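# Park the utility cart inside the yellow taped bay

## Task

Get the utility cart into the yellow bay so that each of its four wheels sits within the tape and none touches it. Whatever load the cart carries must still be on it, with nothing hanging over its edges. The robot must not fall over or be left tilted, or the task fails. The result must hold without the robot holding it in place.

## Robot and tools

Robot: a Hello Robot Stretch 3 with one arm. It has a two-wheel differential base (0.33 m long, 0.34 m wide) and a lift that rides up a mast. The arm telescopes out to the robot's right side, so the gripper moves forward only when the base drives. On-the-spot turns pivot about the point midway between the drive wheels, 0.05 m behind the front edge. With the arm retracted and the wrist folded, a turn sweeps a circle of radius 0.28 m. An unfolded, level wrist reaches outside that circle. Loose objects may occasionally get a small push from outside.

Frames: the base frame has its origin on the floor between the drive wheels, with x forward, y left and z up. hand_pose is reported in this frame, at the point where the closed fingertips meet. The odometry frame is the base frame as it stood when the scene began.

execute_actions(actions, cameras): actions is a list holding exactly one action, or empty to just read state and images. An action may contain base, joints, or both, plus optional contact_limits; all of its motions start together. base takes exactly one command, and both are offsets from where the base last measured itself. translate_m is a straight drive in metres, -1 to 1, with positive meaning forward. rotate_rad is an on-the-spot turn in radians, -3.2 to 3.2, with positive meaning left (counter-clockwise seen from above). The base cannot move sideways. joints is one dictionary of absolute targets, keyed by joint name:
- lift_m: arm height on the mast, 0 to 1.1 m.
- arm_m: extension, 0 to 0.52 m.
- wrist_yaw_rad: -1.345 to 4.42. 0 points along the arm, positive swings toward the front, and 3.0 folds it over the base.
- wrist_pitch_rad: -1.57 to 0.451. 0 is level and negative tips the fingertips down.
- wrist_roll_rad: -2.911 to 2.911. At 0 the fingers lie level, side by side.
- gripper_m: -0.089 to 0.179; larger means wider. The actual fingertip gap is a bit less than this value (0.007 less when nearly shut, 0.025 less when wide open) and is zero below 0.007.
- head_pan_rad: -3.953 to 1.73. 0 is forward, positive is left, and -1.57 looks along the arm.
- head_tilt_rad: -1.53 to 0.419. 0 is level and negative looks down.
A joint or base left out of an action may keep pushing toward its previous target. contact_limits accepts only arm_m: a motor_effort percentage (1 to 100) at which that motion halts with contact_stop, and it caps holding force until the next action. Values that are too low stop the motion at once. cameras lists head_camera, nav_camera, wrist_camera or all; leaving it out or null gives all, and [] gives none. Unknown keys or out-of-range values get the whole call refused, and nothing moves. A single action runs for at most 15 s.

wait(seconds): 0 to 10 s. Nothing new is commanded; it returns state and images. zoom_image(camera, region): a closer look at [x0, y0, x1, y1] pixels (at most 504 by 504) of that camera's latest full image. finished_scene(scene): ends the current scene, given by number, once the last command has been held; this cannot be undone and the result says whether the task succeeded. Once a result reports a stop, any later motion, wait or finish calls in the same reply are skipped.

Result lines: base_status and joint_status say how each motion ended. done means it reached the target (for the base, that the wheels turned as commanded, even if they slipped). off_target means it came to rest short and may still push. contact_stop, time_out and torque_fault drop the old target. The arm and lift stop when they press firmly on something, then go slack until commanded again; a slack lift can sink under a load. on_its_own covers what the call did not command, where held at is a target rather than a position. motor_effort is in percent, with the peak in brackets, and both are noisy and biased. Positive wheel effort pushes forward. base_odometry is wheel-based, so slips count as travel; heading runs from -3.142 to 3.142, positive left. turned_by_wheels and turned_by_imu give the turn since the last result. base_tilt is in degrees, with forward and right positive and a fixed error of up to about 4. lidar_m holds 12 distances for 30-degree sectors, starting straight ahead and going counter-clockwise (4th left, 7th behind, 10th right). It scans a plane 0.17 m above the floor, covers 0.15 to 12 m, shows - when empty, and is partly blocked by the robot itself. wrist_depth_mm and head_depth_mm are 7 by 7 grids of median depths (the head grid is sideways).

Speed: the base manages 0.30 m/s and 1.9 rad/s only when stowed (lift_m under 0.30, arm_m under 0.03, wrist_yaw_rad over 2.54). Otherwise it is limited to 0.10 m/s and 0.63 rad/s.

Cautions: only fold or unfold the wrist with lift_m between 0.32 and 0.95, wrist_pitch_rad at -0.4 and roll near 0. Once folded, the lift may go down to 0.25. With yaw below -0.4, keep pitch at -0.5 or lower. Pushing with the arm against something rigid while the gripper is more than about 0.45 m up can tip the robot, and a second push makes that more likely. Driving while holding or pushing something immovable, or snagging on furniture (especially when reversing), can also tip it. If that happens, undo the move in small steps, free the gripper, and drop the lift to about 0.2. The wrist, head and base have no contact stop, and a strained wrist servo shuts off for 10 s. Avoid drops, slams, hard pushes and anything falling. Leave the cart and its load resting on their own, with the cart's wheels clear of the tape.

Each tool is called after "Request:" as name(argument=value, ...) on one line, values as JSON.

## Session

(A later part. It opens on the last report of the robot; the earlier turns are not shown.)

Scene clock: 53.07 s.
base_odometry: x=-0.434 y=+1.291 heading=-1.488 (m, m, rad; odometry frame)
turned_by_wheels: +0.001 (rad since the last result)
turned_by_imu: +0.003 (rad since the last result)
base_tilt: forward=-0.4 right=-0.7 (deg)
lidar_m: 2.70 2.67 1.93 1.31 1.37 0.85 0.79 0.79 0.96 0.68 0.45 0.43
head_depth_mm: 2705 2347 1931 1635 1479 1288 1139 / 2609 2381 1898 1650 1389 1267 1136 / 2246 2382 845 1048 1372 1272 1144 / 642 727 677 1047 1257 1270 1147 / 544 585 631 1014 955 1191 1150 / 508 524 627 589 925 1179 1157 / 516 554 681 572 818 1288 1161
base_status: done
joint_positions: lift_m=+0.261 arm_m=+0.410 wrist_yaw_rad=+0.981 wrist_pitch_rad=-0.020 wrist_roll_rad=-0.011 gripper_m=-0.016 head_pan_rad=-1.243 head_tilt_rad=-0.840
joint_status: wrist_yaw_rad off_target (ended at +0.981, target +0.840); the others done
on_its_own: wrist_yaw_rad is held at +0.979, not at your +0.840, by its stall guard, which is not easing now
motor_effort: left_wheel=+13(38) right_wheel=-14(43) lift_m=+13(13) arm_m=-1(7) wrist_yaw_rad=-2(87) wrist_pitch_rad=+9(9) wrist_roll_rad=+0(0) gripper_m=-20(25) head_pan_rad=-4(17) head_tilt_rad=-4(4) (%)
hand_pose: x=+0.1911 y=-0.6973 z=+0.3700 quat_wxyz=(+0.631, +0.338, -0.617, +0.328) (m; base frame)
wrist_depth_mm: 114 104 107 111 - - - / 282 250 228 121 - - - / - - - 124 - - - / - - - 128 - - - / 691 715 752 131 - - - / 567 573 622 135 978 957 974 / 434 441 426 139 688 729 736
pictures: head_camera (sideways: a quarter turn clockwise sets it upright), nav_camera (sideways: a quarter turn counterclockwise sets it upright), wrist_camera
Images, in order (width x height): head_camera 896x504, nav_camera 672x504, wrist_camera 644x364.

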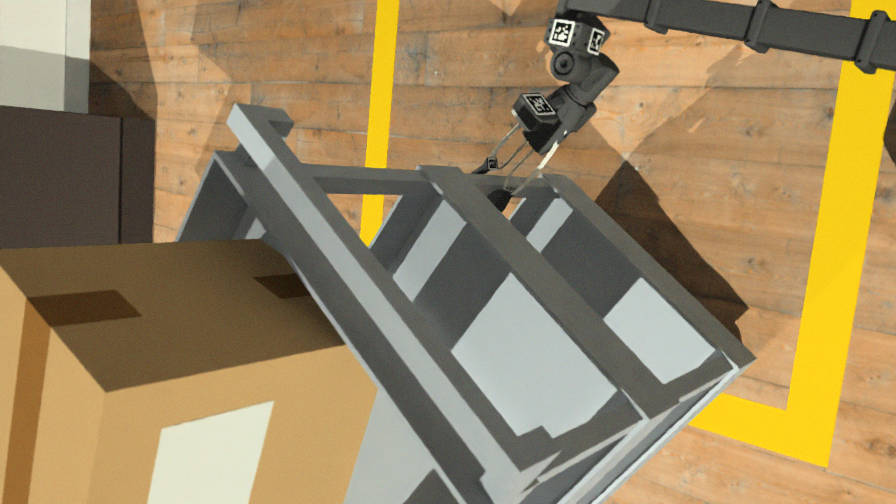

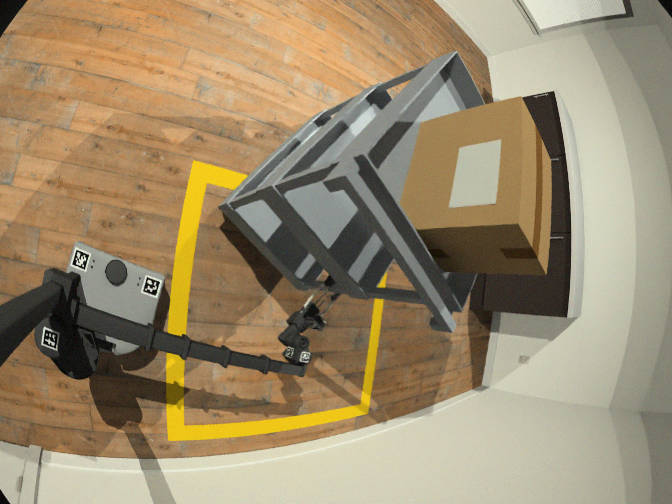

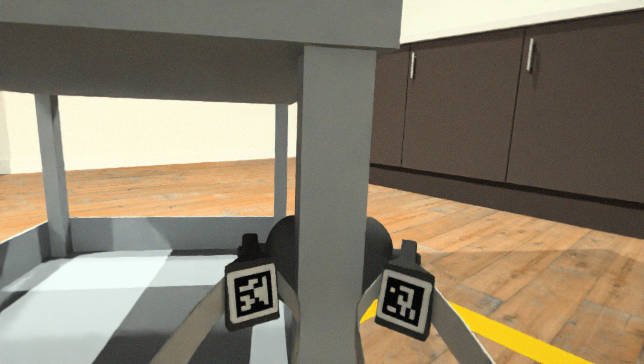

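Request:
execute_actions(actions=[{"base":{"translate_m":-0.42},"joints":{"wrist_yaw_rad":0.95,"arm_m":0.515,"head_pan_rad":-1.3}}])

Scene clock: 60.63 s.
base_odometry: x=-0.469 y=+1.709 heading=-1.487 (m, m, rad; odometry frame)
turned_by_wheels: +0.001 (rad since the last result)
turned_by_imu: +0.004 (rad since the last result)
base_tilt: forward=-0.2 right=-0.7 (deg)
lidar_m: 3.10 2.27 1.39 1.66 0.64 0.42 0.38 0.38 0.46 0.73 0.45 0.56
head_depth_mm: 2323 2145 1851 1642 1431 1272 1139 / 2782 2287 1940 1684 1423 1268 1140 / 2827 813 1116 1570 1420 1275 1143 / 2730 778 696 1053 1283 1282 1146 / 554 616 665 991 930 1202 1154 / 550 617 720 612 926 1252 1153 / 560 636 728 1006 1235 1301 1167
base_status: done
joint_positions: lift_m=+0.261 arm_m=+0.515 wrist_yaw_rad=+0.961 wrist_pitch_rad=-0.019 wrist_roll_rad=-0.011 gripper_m=-0.013 head_pan_rad=-1.293 head_tilt_rad=-0.840
joint_status: all done
on_its_own: gripper_m is held at -0.014, not at your -0.020, by its stall guard, which is not easing now; wrist_yaw_rad is at rest, and its effort (-13) is outside its rest range (-12 to +12)
motor_effort: left_wheel=+17(47) right_wheel=-16(49) lift_m=+13(13) arm_m=+0(15) wrist_yaw_rad=-13(100) wrist_pitch_rad=+8(9) wrist_roll_rad=+0(0) gripper_m=-20(29) head_pan_rad=-4(11) head_tilt_rad=-5(4) (%)
hand_pose: x=+0.1882 y=-0.8064 z=+0.3703 quat_wxyz=(+0.634, +0.331, -0.620, +0.323) (m; base frame)
wrist_depth_mm: 108 99 107 114 - - - / 283 252 227 125 - - - / - - - 129 - - - / - - - 133 - - - / 661 702 709 136 - - - / 562 573 627 139 - - 981 / 431 442 421 145 681 747 731
pictures: head_camera (sideways: a quarter turn clockwise sets it upright), nav_camera (sideways: a quarter turn counterclockwise sets it upright), wrist_camera
Images, in order (width x height): head_camera 896x504, nav_camera 672x504, wrist_camera 644x364.

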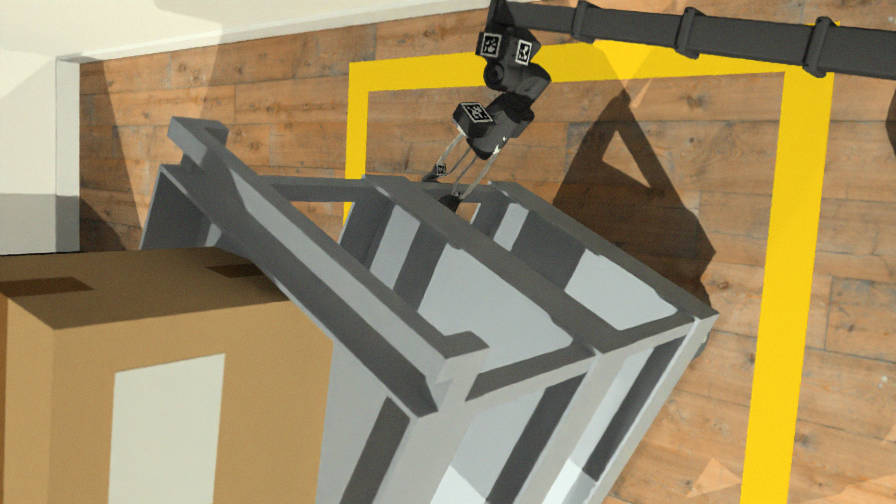

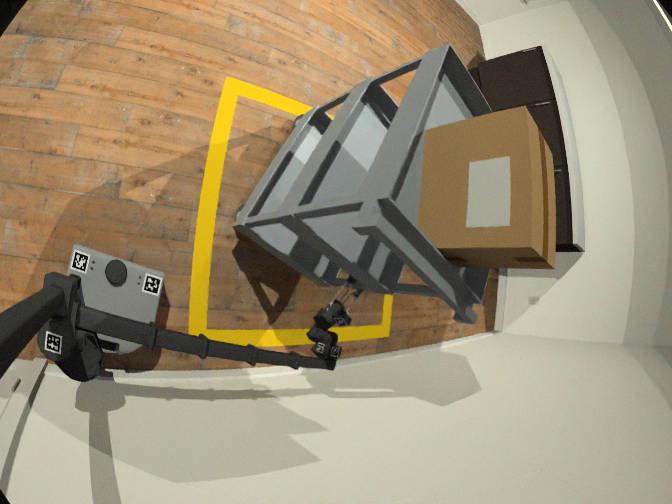

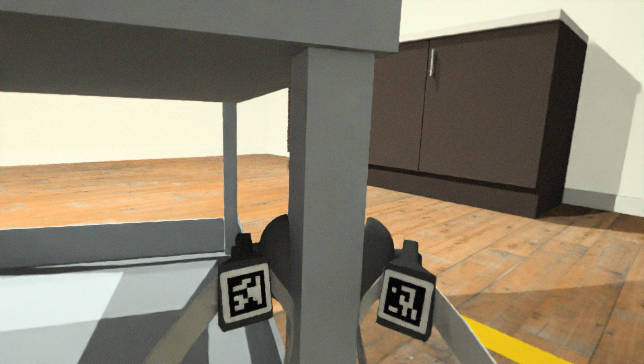

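Request:
zoom_image(camera="head_camera", region=[560, 0, 896, 504])

Request:
zoom_image(camera="head_camera", region=[300, 0, 620, 260])

Region (560, 0, 896, 504) of head_camera's 896x504 image, scaled by 1.000.

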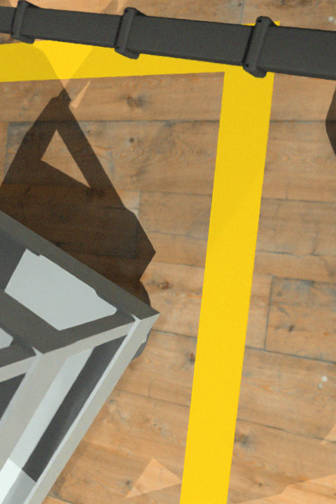

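Region (300, 0, 620, 260) of head_camera's 896x504 image, scaled by 1.575, with more detail than that image has; it fills the top 410 rows of this view, and the rest is white.

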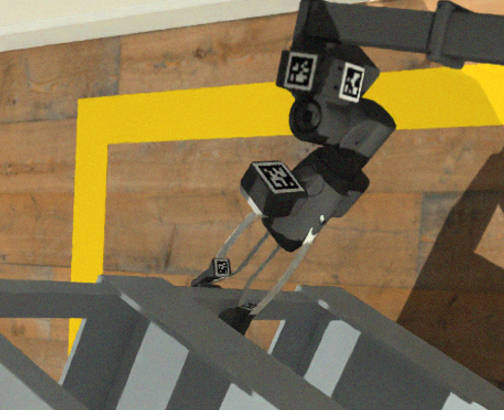

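Request:
execute_actions(actions=[{"base":{"rotate_rad":-0.07},"joints":{"wrist_yaw_rad":0.93}}], cameras=["head_camera"])

Request:
execute_actions(actions=[{"base":{"rotate_rad":-0.07},"joints":{"wrist_yaw_rad":0.93}}], cameras=["head_camera","nav_camera"])

Scene clock: 69.47 s.
base_odometry: x=-0.469 y=+1.709 heading=-1.558 (m, m, rad; odometry frame)
turned_by_wheels: -0.070 (rad since the last result)
turned_by_imu: -0.071 (rad since the last result)
base_tilt: forward=-0.3 right=-0.7 (deg)
lidar_m: 3.09 2.30 1.39 1.45 0.72 0.44 0.38 0.38 0.44 0.69 0.43 0.55
head_depth_mm: 1590 1590 1588 1542 1404 1265 1138 / 2713 2225 1937 1694 1422 1270 1135 / 2800 820 1044 1324 1420 1276 1142 / 693 751 678 1014 1237 1260 1148 / 536 598 690 585 858 1198 1153 / 545 608 709 639 961 1254 1161 / 552 618 720 690 1176 1297 1165
base_status: done
joint_positions: lift_m=+0.261 arm_m=+0.515 wrist_yaw_rad=+0.938 wrist_pitch_rad=-0.020 wrist_roll_rad=-0.012 gripper_m=-0.013 head_pan_rad=-1.293 head_tilt_rad=-0.840
joint_status: all done
on_its_own: gripper_m is held at -0.014, not at your -0.020, by its stall guard, which is not easing now
motor_effort: left_wheel=-5(80) right_wheel=+8(82) lift_m=+13(13) arm_m=+3(3) wrist_yaw_rad=-11(100) wrist_pitch_rad=+9(9) wrist_roll_rad=+1(1) gripper_m=-19(28) head_pan_rad=-4(3) head_tilt_rad=-4(4) (%)
hand_pose: x=+0.1848 y=-0.8109 z=+0.3701 quat_wxyz=(+0.638, +0.324, -0.623, +0.315) (m; base frame)
wrist_depth_mm: 116 99 100 109 - - - / 290 255 231 122 - - - / - - - 126 - - - / - - - 129 - - - / 630 691 - 132 - - - / 567 568 593 136 - 971 - / 435 443 409 139 682 731 728
pictures: head_camera (sideways: a quarter turn clockwise sets it upright)
Images, in order (width x height): head_camera 896x504.

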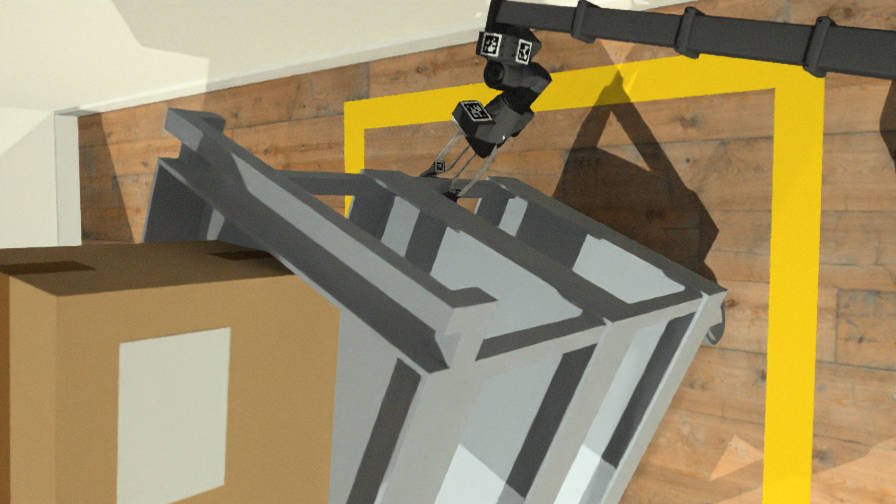

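Scene clock: 70.57 s.
base_odometry: x=-0.469 y=+1.709 heading=-1.628 (m, m, rad; odometry frame)
turned_by_wheels: -0.070 (rad since the last result)
turned_by_imu: -0.069 (rad since the last result)
base_tilt: forward=-0.3 right=-0.7 (deg)
lidar_m: 3.10 3.07 2.00 1.40 0.82 0.46 0.38 0.38 0.43 0.69 0.42 0.53
head_depth_mm: 1210 1255 1300 1339 1385 1225 1141 / 1798 1719 1846 1694 1414 1267 1144 / 2834 823 1038 1477 1415 1277 1139 / 729 752 671 940 1206 1243 1147 / 532 591 686 595 842 1185 1149 / 536 597 702 637 961 1251 1159 / 541 602 707 690 984 1282 1165
base_status: done
joint_positions: lift_m=+0.261 arm_m=+0.515 wrist_yaw_rad=+0.942 wrist_pitch_rad=-0.019 wrist_roll_rad=-0.012 gripper_m=-0.013 head_pan_rad=-1.293 head_tilt_rad=-0.840
joint_status: all done
on_its_own: gripper_m is held at -0.014, not at your -0.020, by its stall guard, which is not easing now; wrist_yaw_rad is at rest, and its effort (-15) is outside its rest range (-12 to +12)
motor_effort: left_wheel=-2(63) right_wheel=+6(63) lift_m=+13(13) arm_m=+2(3) wrist_yaw_rad=-15(92) wrist_pitch_rad=+8(9) wrist_roll_rad=+1(1) gripper_m=-20(28) head_pan_rad=-3(4) head_tilt_rad=-5(5) (%)
hand_pose: x=+0.1854 y=-0.8102 z=+0.3702 quat_wxyz=(+0.637, +0.325, -0.623, +0.317) (m; base frame)
wrist_depth_mm: 115 99 103 114 - - - / 285 253 229 127 - - - / - - - 131 - - - / - - - 135 - - - / 629 667 - 138 - - - / 561 573 - 142 - 983 973 / 435 441 423 147 671 738 736
pictures: head_camera (sideways: a quarter turn clockwise sets it upright), nav_camera (sideways: a quarter turn counterclockwise sets it upright)
Images, in order (width x height): head_camera 896x504, nav_camera 672x504.

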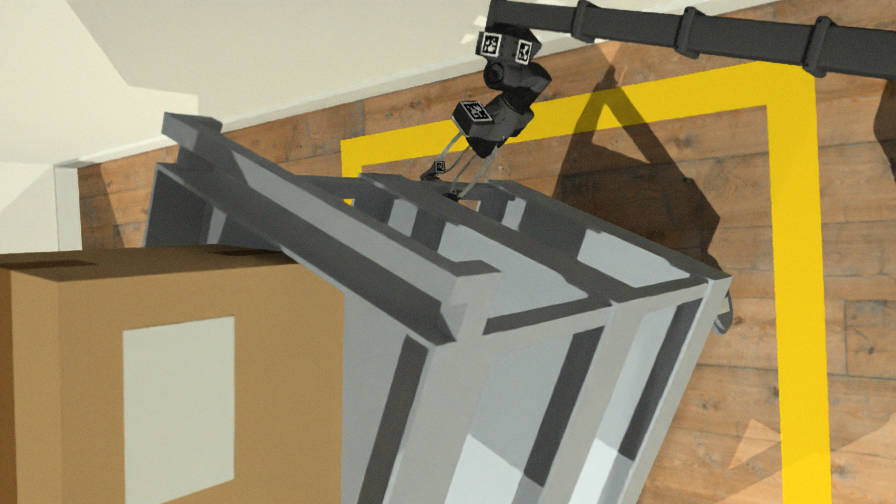

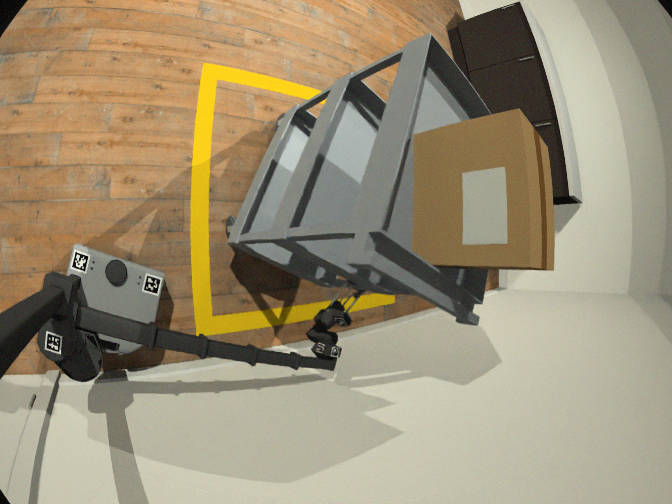

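Request:
zoom_image(camera="head_camera", region=[600, 40, 896, 504])

Request:
zoom_image(camera="head_camera", region=[300, 60, 620, 260])

Region (600, 40, 896, 504) of head_camera's 896x504 image, scaled by 1.086, with more detail than that image has; it fills the left 322 columns of this view, and the rest is white.

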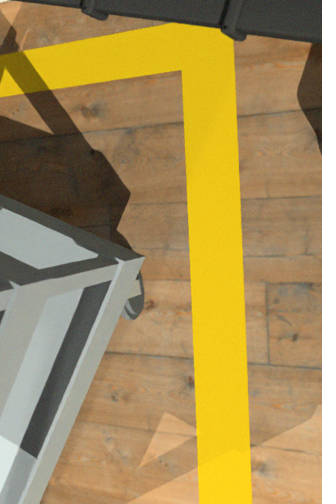

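Region (300, 60, 620, 260) of head_camera's 896x504 image, scaled by 1.575, with more detail than that image has; it fills the top 315 rows of this view, and the rest is white.

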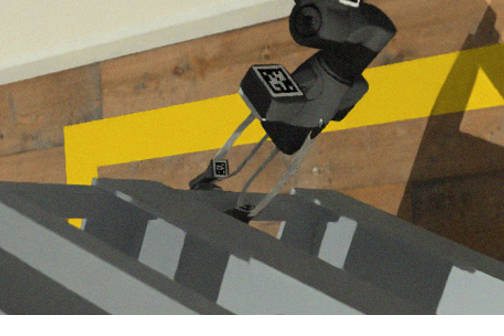

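Request:
zoom_image(camera="head_camera", region=[670, 250, 810, 370])

Region (670, 250, 810, 370) of head_camera's 896x504 image, scaled by 3.600, with more detail than that image has; it fills the top 432 rows of this view, and the rest is white.

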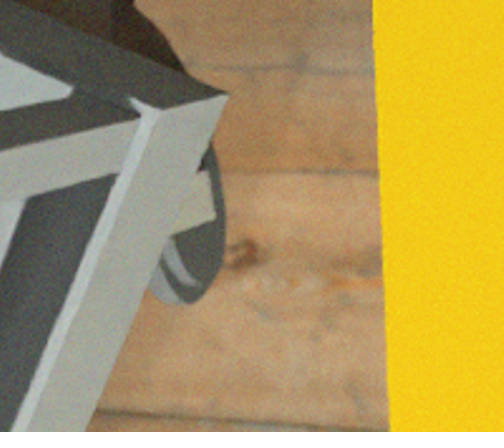

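Request:
execute_actions(actions=[{"joints":{"gripper_m":0.14,"wrist_yaw_rad":0.94}}], cameras=["head_camera","wrist_camera"])

Scene clock: 78.17 s.
base_odometry: x=-0.469 y=+1.709 heading=-1.628 (m, m, rad; odometry frame)
turned_by_wheels: +0.000 (rad since the last result)
turned_by_imu: +0.000 (rad since the last result)
base_tilt: forward=-0.3 right=-0.7 (deg)
lidar_m: 3.10 3.06 1.99 1.40 0.81 0.46 0.38 0.38 0.43 0.68 0.41 0.53
head_depth_mm: 1218 1252 1298 1338 1378 1232 1140 / 1812 1738 1844 1686 1419 1264 1135 / 2806 826 1033 1369 1419 1275 1143 / 716 744 667 938 1215 1244 1152 / 530 591 685 595 839 1190 1152 / 534 594 704 634 957 1250 1154 / 539 601 706 689 987 1284 1163
base_status: not commanded
joint_positions: lift_m=+0.261 arm_m=+0.515 wrist_yaw_rad=+0.942 wrist_pitch_rad=-0.019 wrist_roll_rad=-0.012 gripper_m=+0.140 head_pan_rad=-1.293 head_tilt_rad=-0.840
joint_status: all done
motor_effort: left_wheel=+5(8) right_wheel=-4(12) lift_m=+13(13) arm_m=+2(3) wrist_yaw_rad=-3(13) wrist_pitch_rad=+8(8) wrist_roll_rad=+1(1) gripper_m=+1(87) head_pan_rad=-3(3) head_tilt_rad=-4(4) (%)
hand_pose: x=+0.1854 y=-0.8102 z=+0.3702 quat_wxyz=(+0.637, +0.325, -0.623, +0.317) (m; base frame)
wrist_depth_mm: 115 99 101 112 - - - / 289 254 229 126 - - - / - - - 129 - - - / - - - 133 - - - / - 680 - 138 - - - / 569 - 804 142 932 - 986 / 428 433 447 147 728 700 780
pictures: head_camera (sideways: a quarter turn clockwise sets it upright), wrist_camera
Images, in order (width x height): head_camera 896x504, wrist_camera 644x364.

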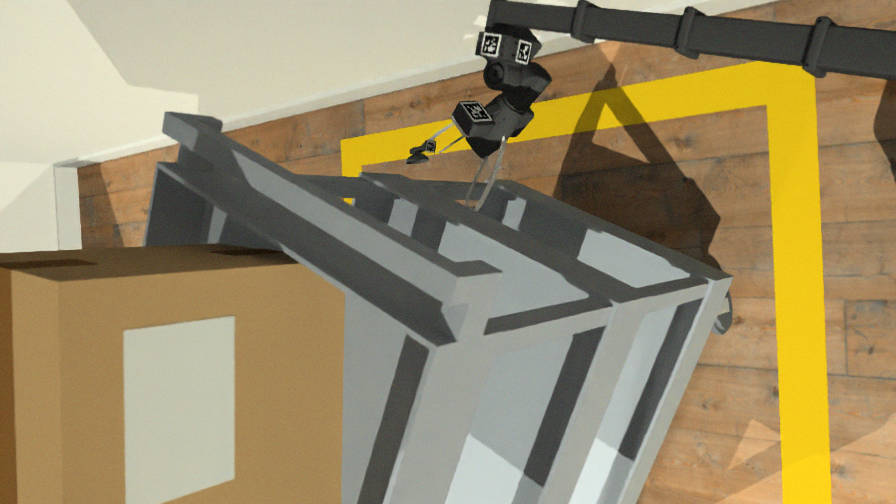

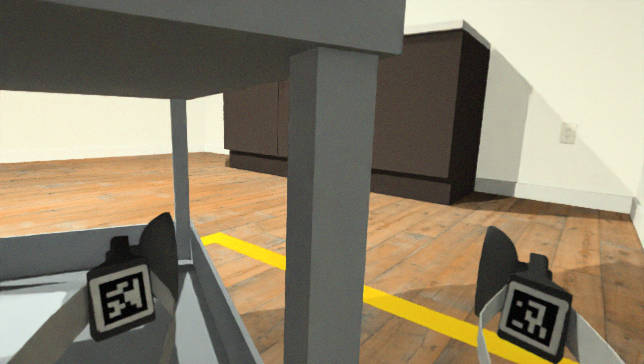

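Request:
execute_actions(actions=[{"base":{"translate_m":-0.03},"joints":{"arm_m":0.465,"wrist_yaw_rad":0.87}}], cameras=["head_camera","wrist_camera"])

Scene clock: 79.77 s.
base_odometry: x=-0.467 y=+1.739 heading=-1.627 (m, m, rad; odometry frame)
turned_by_wheels: +0.000 (rad since the last result)
turned_by_imu: +0.000 (rad since the last result)
base_tilt: forward=-0.2 right=-0.7 (deg)
lidar_m: 3.13 3.08 1.99 1.39 0.75 0.42 0.35 0.35 0.40 0.65 0.43 0.53
head_depth_mm: 1127 1165 1210 1247 1353 1220 1133 / 1688 1767 1809 1654 1396 1269 1140 / 2807 828 1901 1631 1424 1280 1144 / 2843 851 689 1039 1265 1266 1153 / 549 612 672 589 870 1199 1151 / 542 601 701 629 941 1251 1153 / 545 608 706 669 989 1277 1166
base_status: done
joint_positions: lift_m=+0.261 arm_m=+0.465 wrist_yaw_rad=+0.872 wrist_pitch_rad=-0.019 wrist_roll_rad=-0.012 gripper_m=+0.140 head_pan_rad=-1.293 head_tilt_rad=-0.840
joint_status: all done
motor_effort: left_wheel=+6(8) right_wheel=-4(11) lift_m=+13(13) arm_m=-3(2) wrist_yaw_rad=-2(5) wrist_pitch_rad=+8(8) wrist_roll_rad=+1(1) gripper_m=+1(1) head_pan_rad=-3(4) head_tilt_rad=-5(5) (%)
hand_pose: x=+0.1743 y=-0.7748 z=+0.3702 quat_wxyz=(+0.648, +0.303, -0.634, +0.294) (m; base frame)
wrist_depth_mm: 113 123 137 157 - - - / 285 254 228 177 - - - / - - - 186 - - - / - - - 193 - - - / 666 710 - 199 - - - / 569 - 624 204 936 - 913 / 436 436 428 209 722 679 754
pictures: head_camera (sideways: a quarter turn clockwise sets it upright), wrist_camera
Images, in order (width x height): head_camera 896x504, wrist_camera 644x364.

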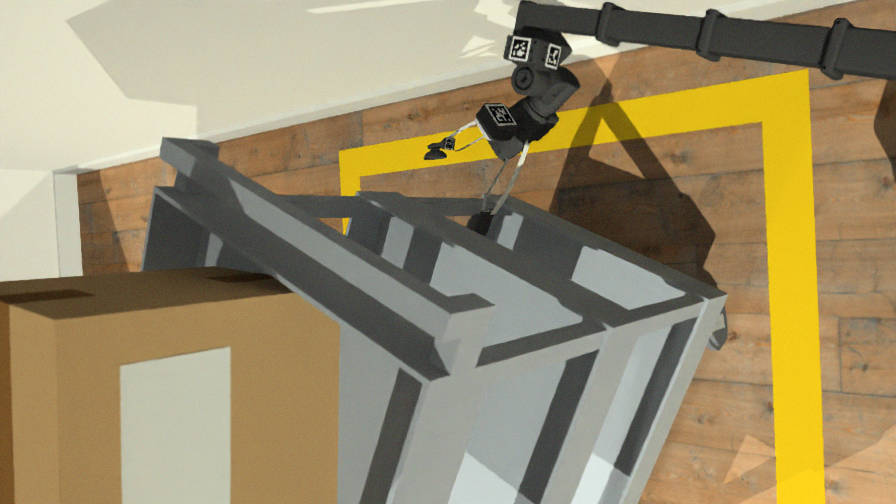

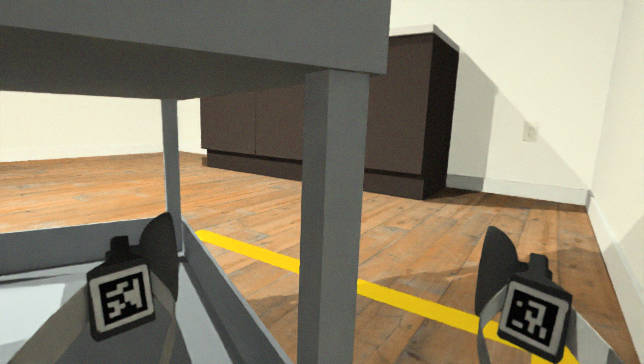

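Request:
execute_actions(actions=[{"joints":{"arm_m":0.41,"wrist_yaw_rad":0.7,"head_pan_rad":-0.95,"head_tilt_rad":-0.6}}])

Scene clock: 81.87 s.
base_odometry: x=-0.467 y=+1.739 heading=-1.627 (m, m, rad; odometry frame)
turned_by_wheels: +0.000 (rad since the last result)
turned_by_imu: +0.000 (rad since the last result)
base_tilt: forward=-0.3 right=-0.6 (deg)
lidar_m: 3.12 3.08 1.99 1.40 0.75 0.42 0.35 0.35 0.40 0.65 0.43 0.53
head_depth_mm: 2632 722 755 734 1006 1331 1224 / 2623 683 600 670 612 956 1190 / 2312 694 628 714 601 809 978 / 2385 705 662 750 652 921 1100 / 2463 718 699 777 1023 995 1205 / 2579 2701 1045 840 1112 1327 1263 / 2661 2852 1028 950 1181 1437 1266
base_status: not commanded
joint_positions: lift_m=+0.261 arm_m=+0.410 wrist_yaw_rad=+0.702 wrist_pitch_rad=-0.019 wrist_roll_rad=-0.012 gripper_m=+0.140 head_pan_rad=-0.957 head_tilt_rad=-0.606
joint_status: all done
motor_effort: left_wheel=+6(6) right_wheel=-4(5) lift_m=+13(13) arm_m=-2(2) wrist_yaw_rad=-2(2) wrist_pitch_rad=+8(8) wrist_roll_rad=+1(1) gripper_m=+0(1) head_pan_rad=+5(32) head_tilt_rad=+3(19) (%)
hand_pose: x=+0.1437 y=-0.7505 z=+0.3702 quat_wxyz=(+0.671, +0.248, -0.657, +0.238) (m; base frame)
wrist_depth_mm: 126 139 163 200 - - 732 / 286 252 229 215 - - 701 / - - - 226 - - 655 / - - - 235 - - 645 / 662 694 - - - - 591 / 564 - 894 252 940 - 551 / 430 425 406 258 713 698 463
pictures: head_camera (sideways: a quarter turn clockwise sets it upright), nav_camera (sideways: a quarter turn counterclockwise sets it upright), wrist_camera
Images, in order (width x height): head_camera 896x504, nav_camera 672x504, wrist_camera 644x364.

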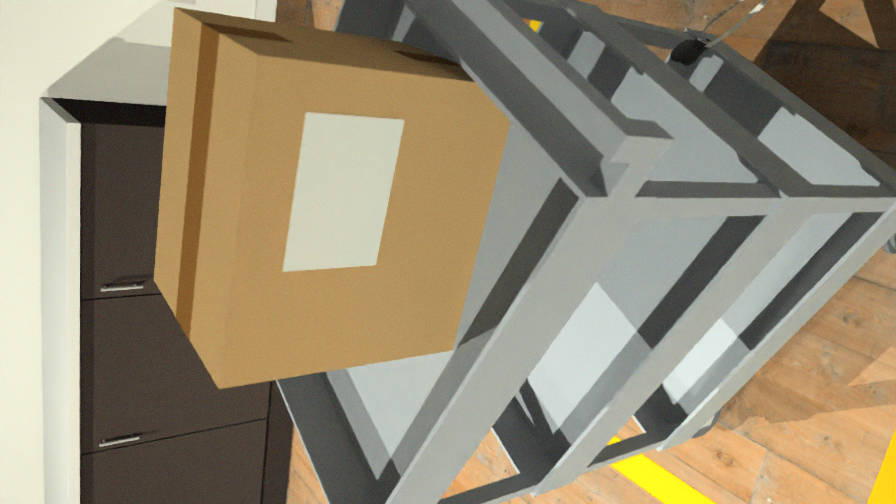

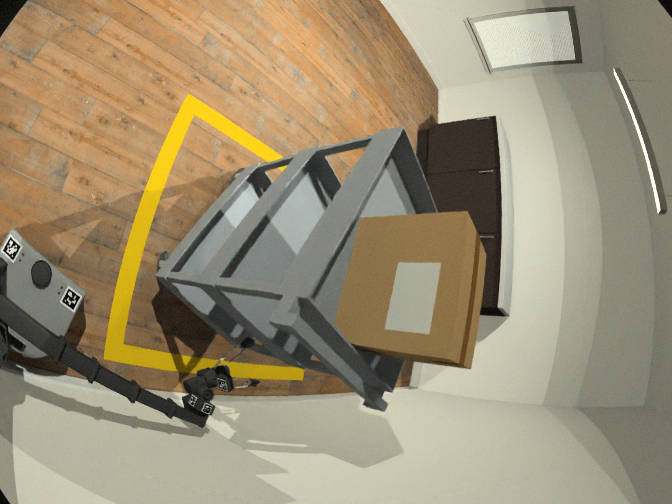

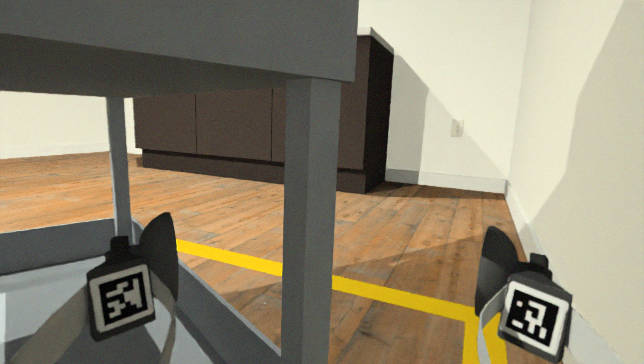

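Request:
zoom_image(camera="head_camera", region=[560, 330, 896, 504])

Request:
zoom_image(camera="nav_camera", region=[80, 60, 420, 420])

Region (560, 330, 896, 504) of head_camera's 896x504 image, scaled by 1.500, with more detail than that image has; it fills the top 261 rows of this view, and the rest is white.

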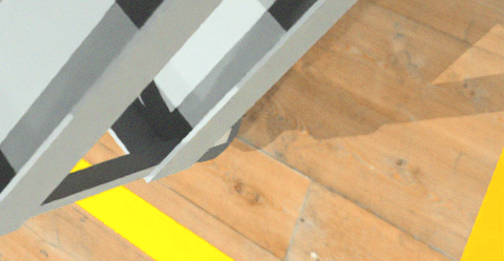

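Region (80, 60, 420, 420) of nav_camera's 672x504 image, scaled by 1.400, with more detail than that image has.

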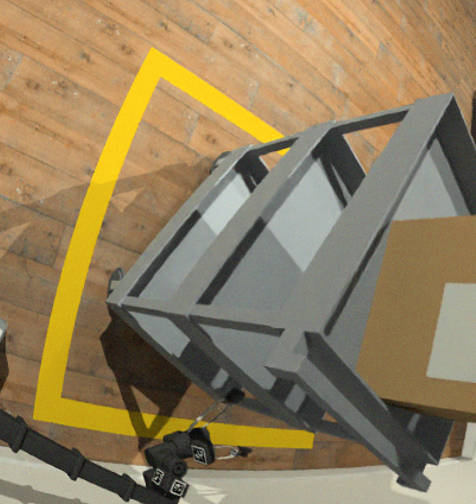

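Request:
finished_scene(scene=2)

The scene is finished: the task was done.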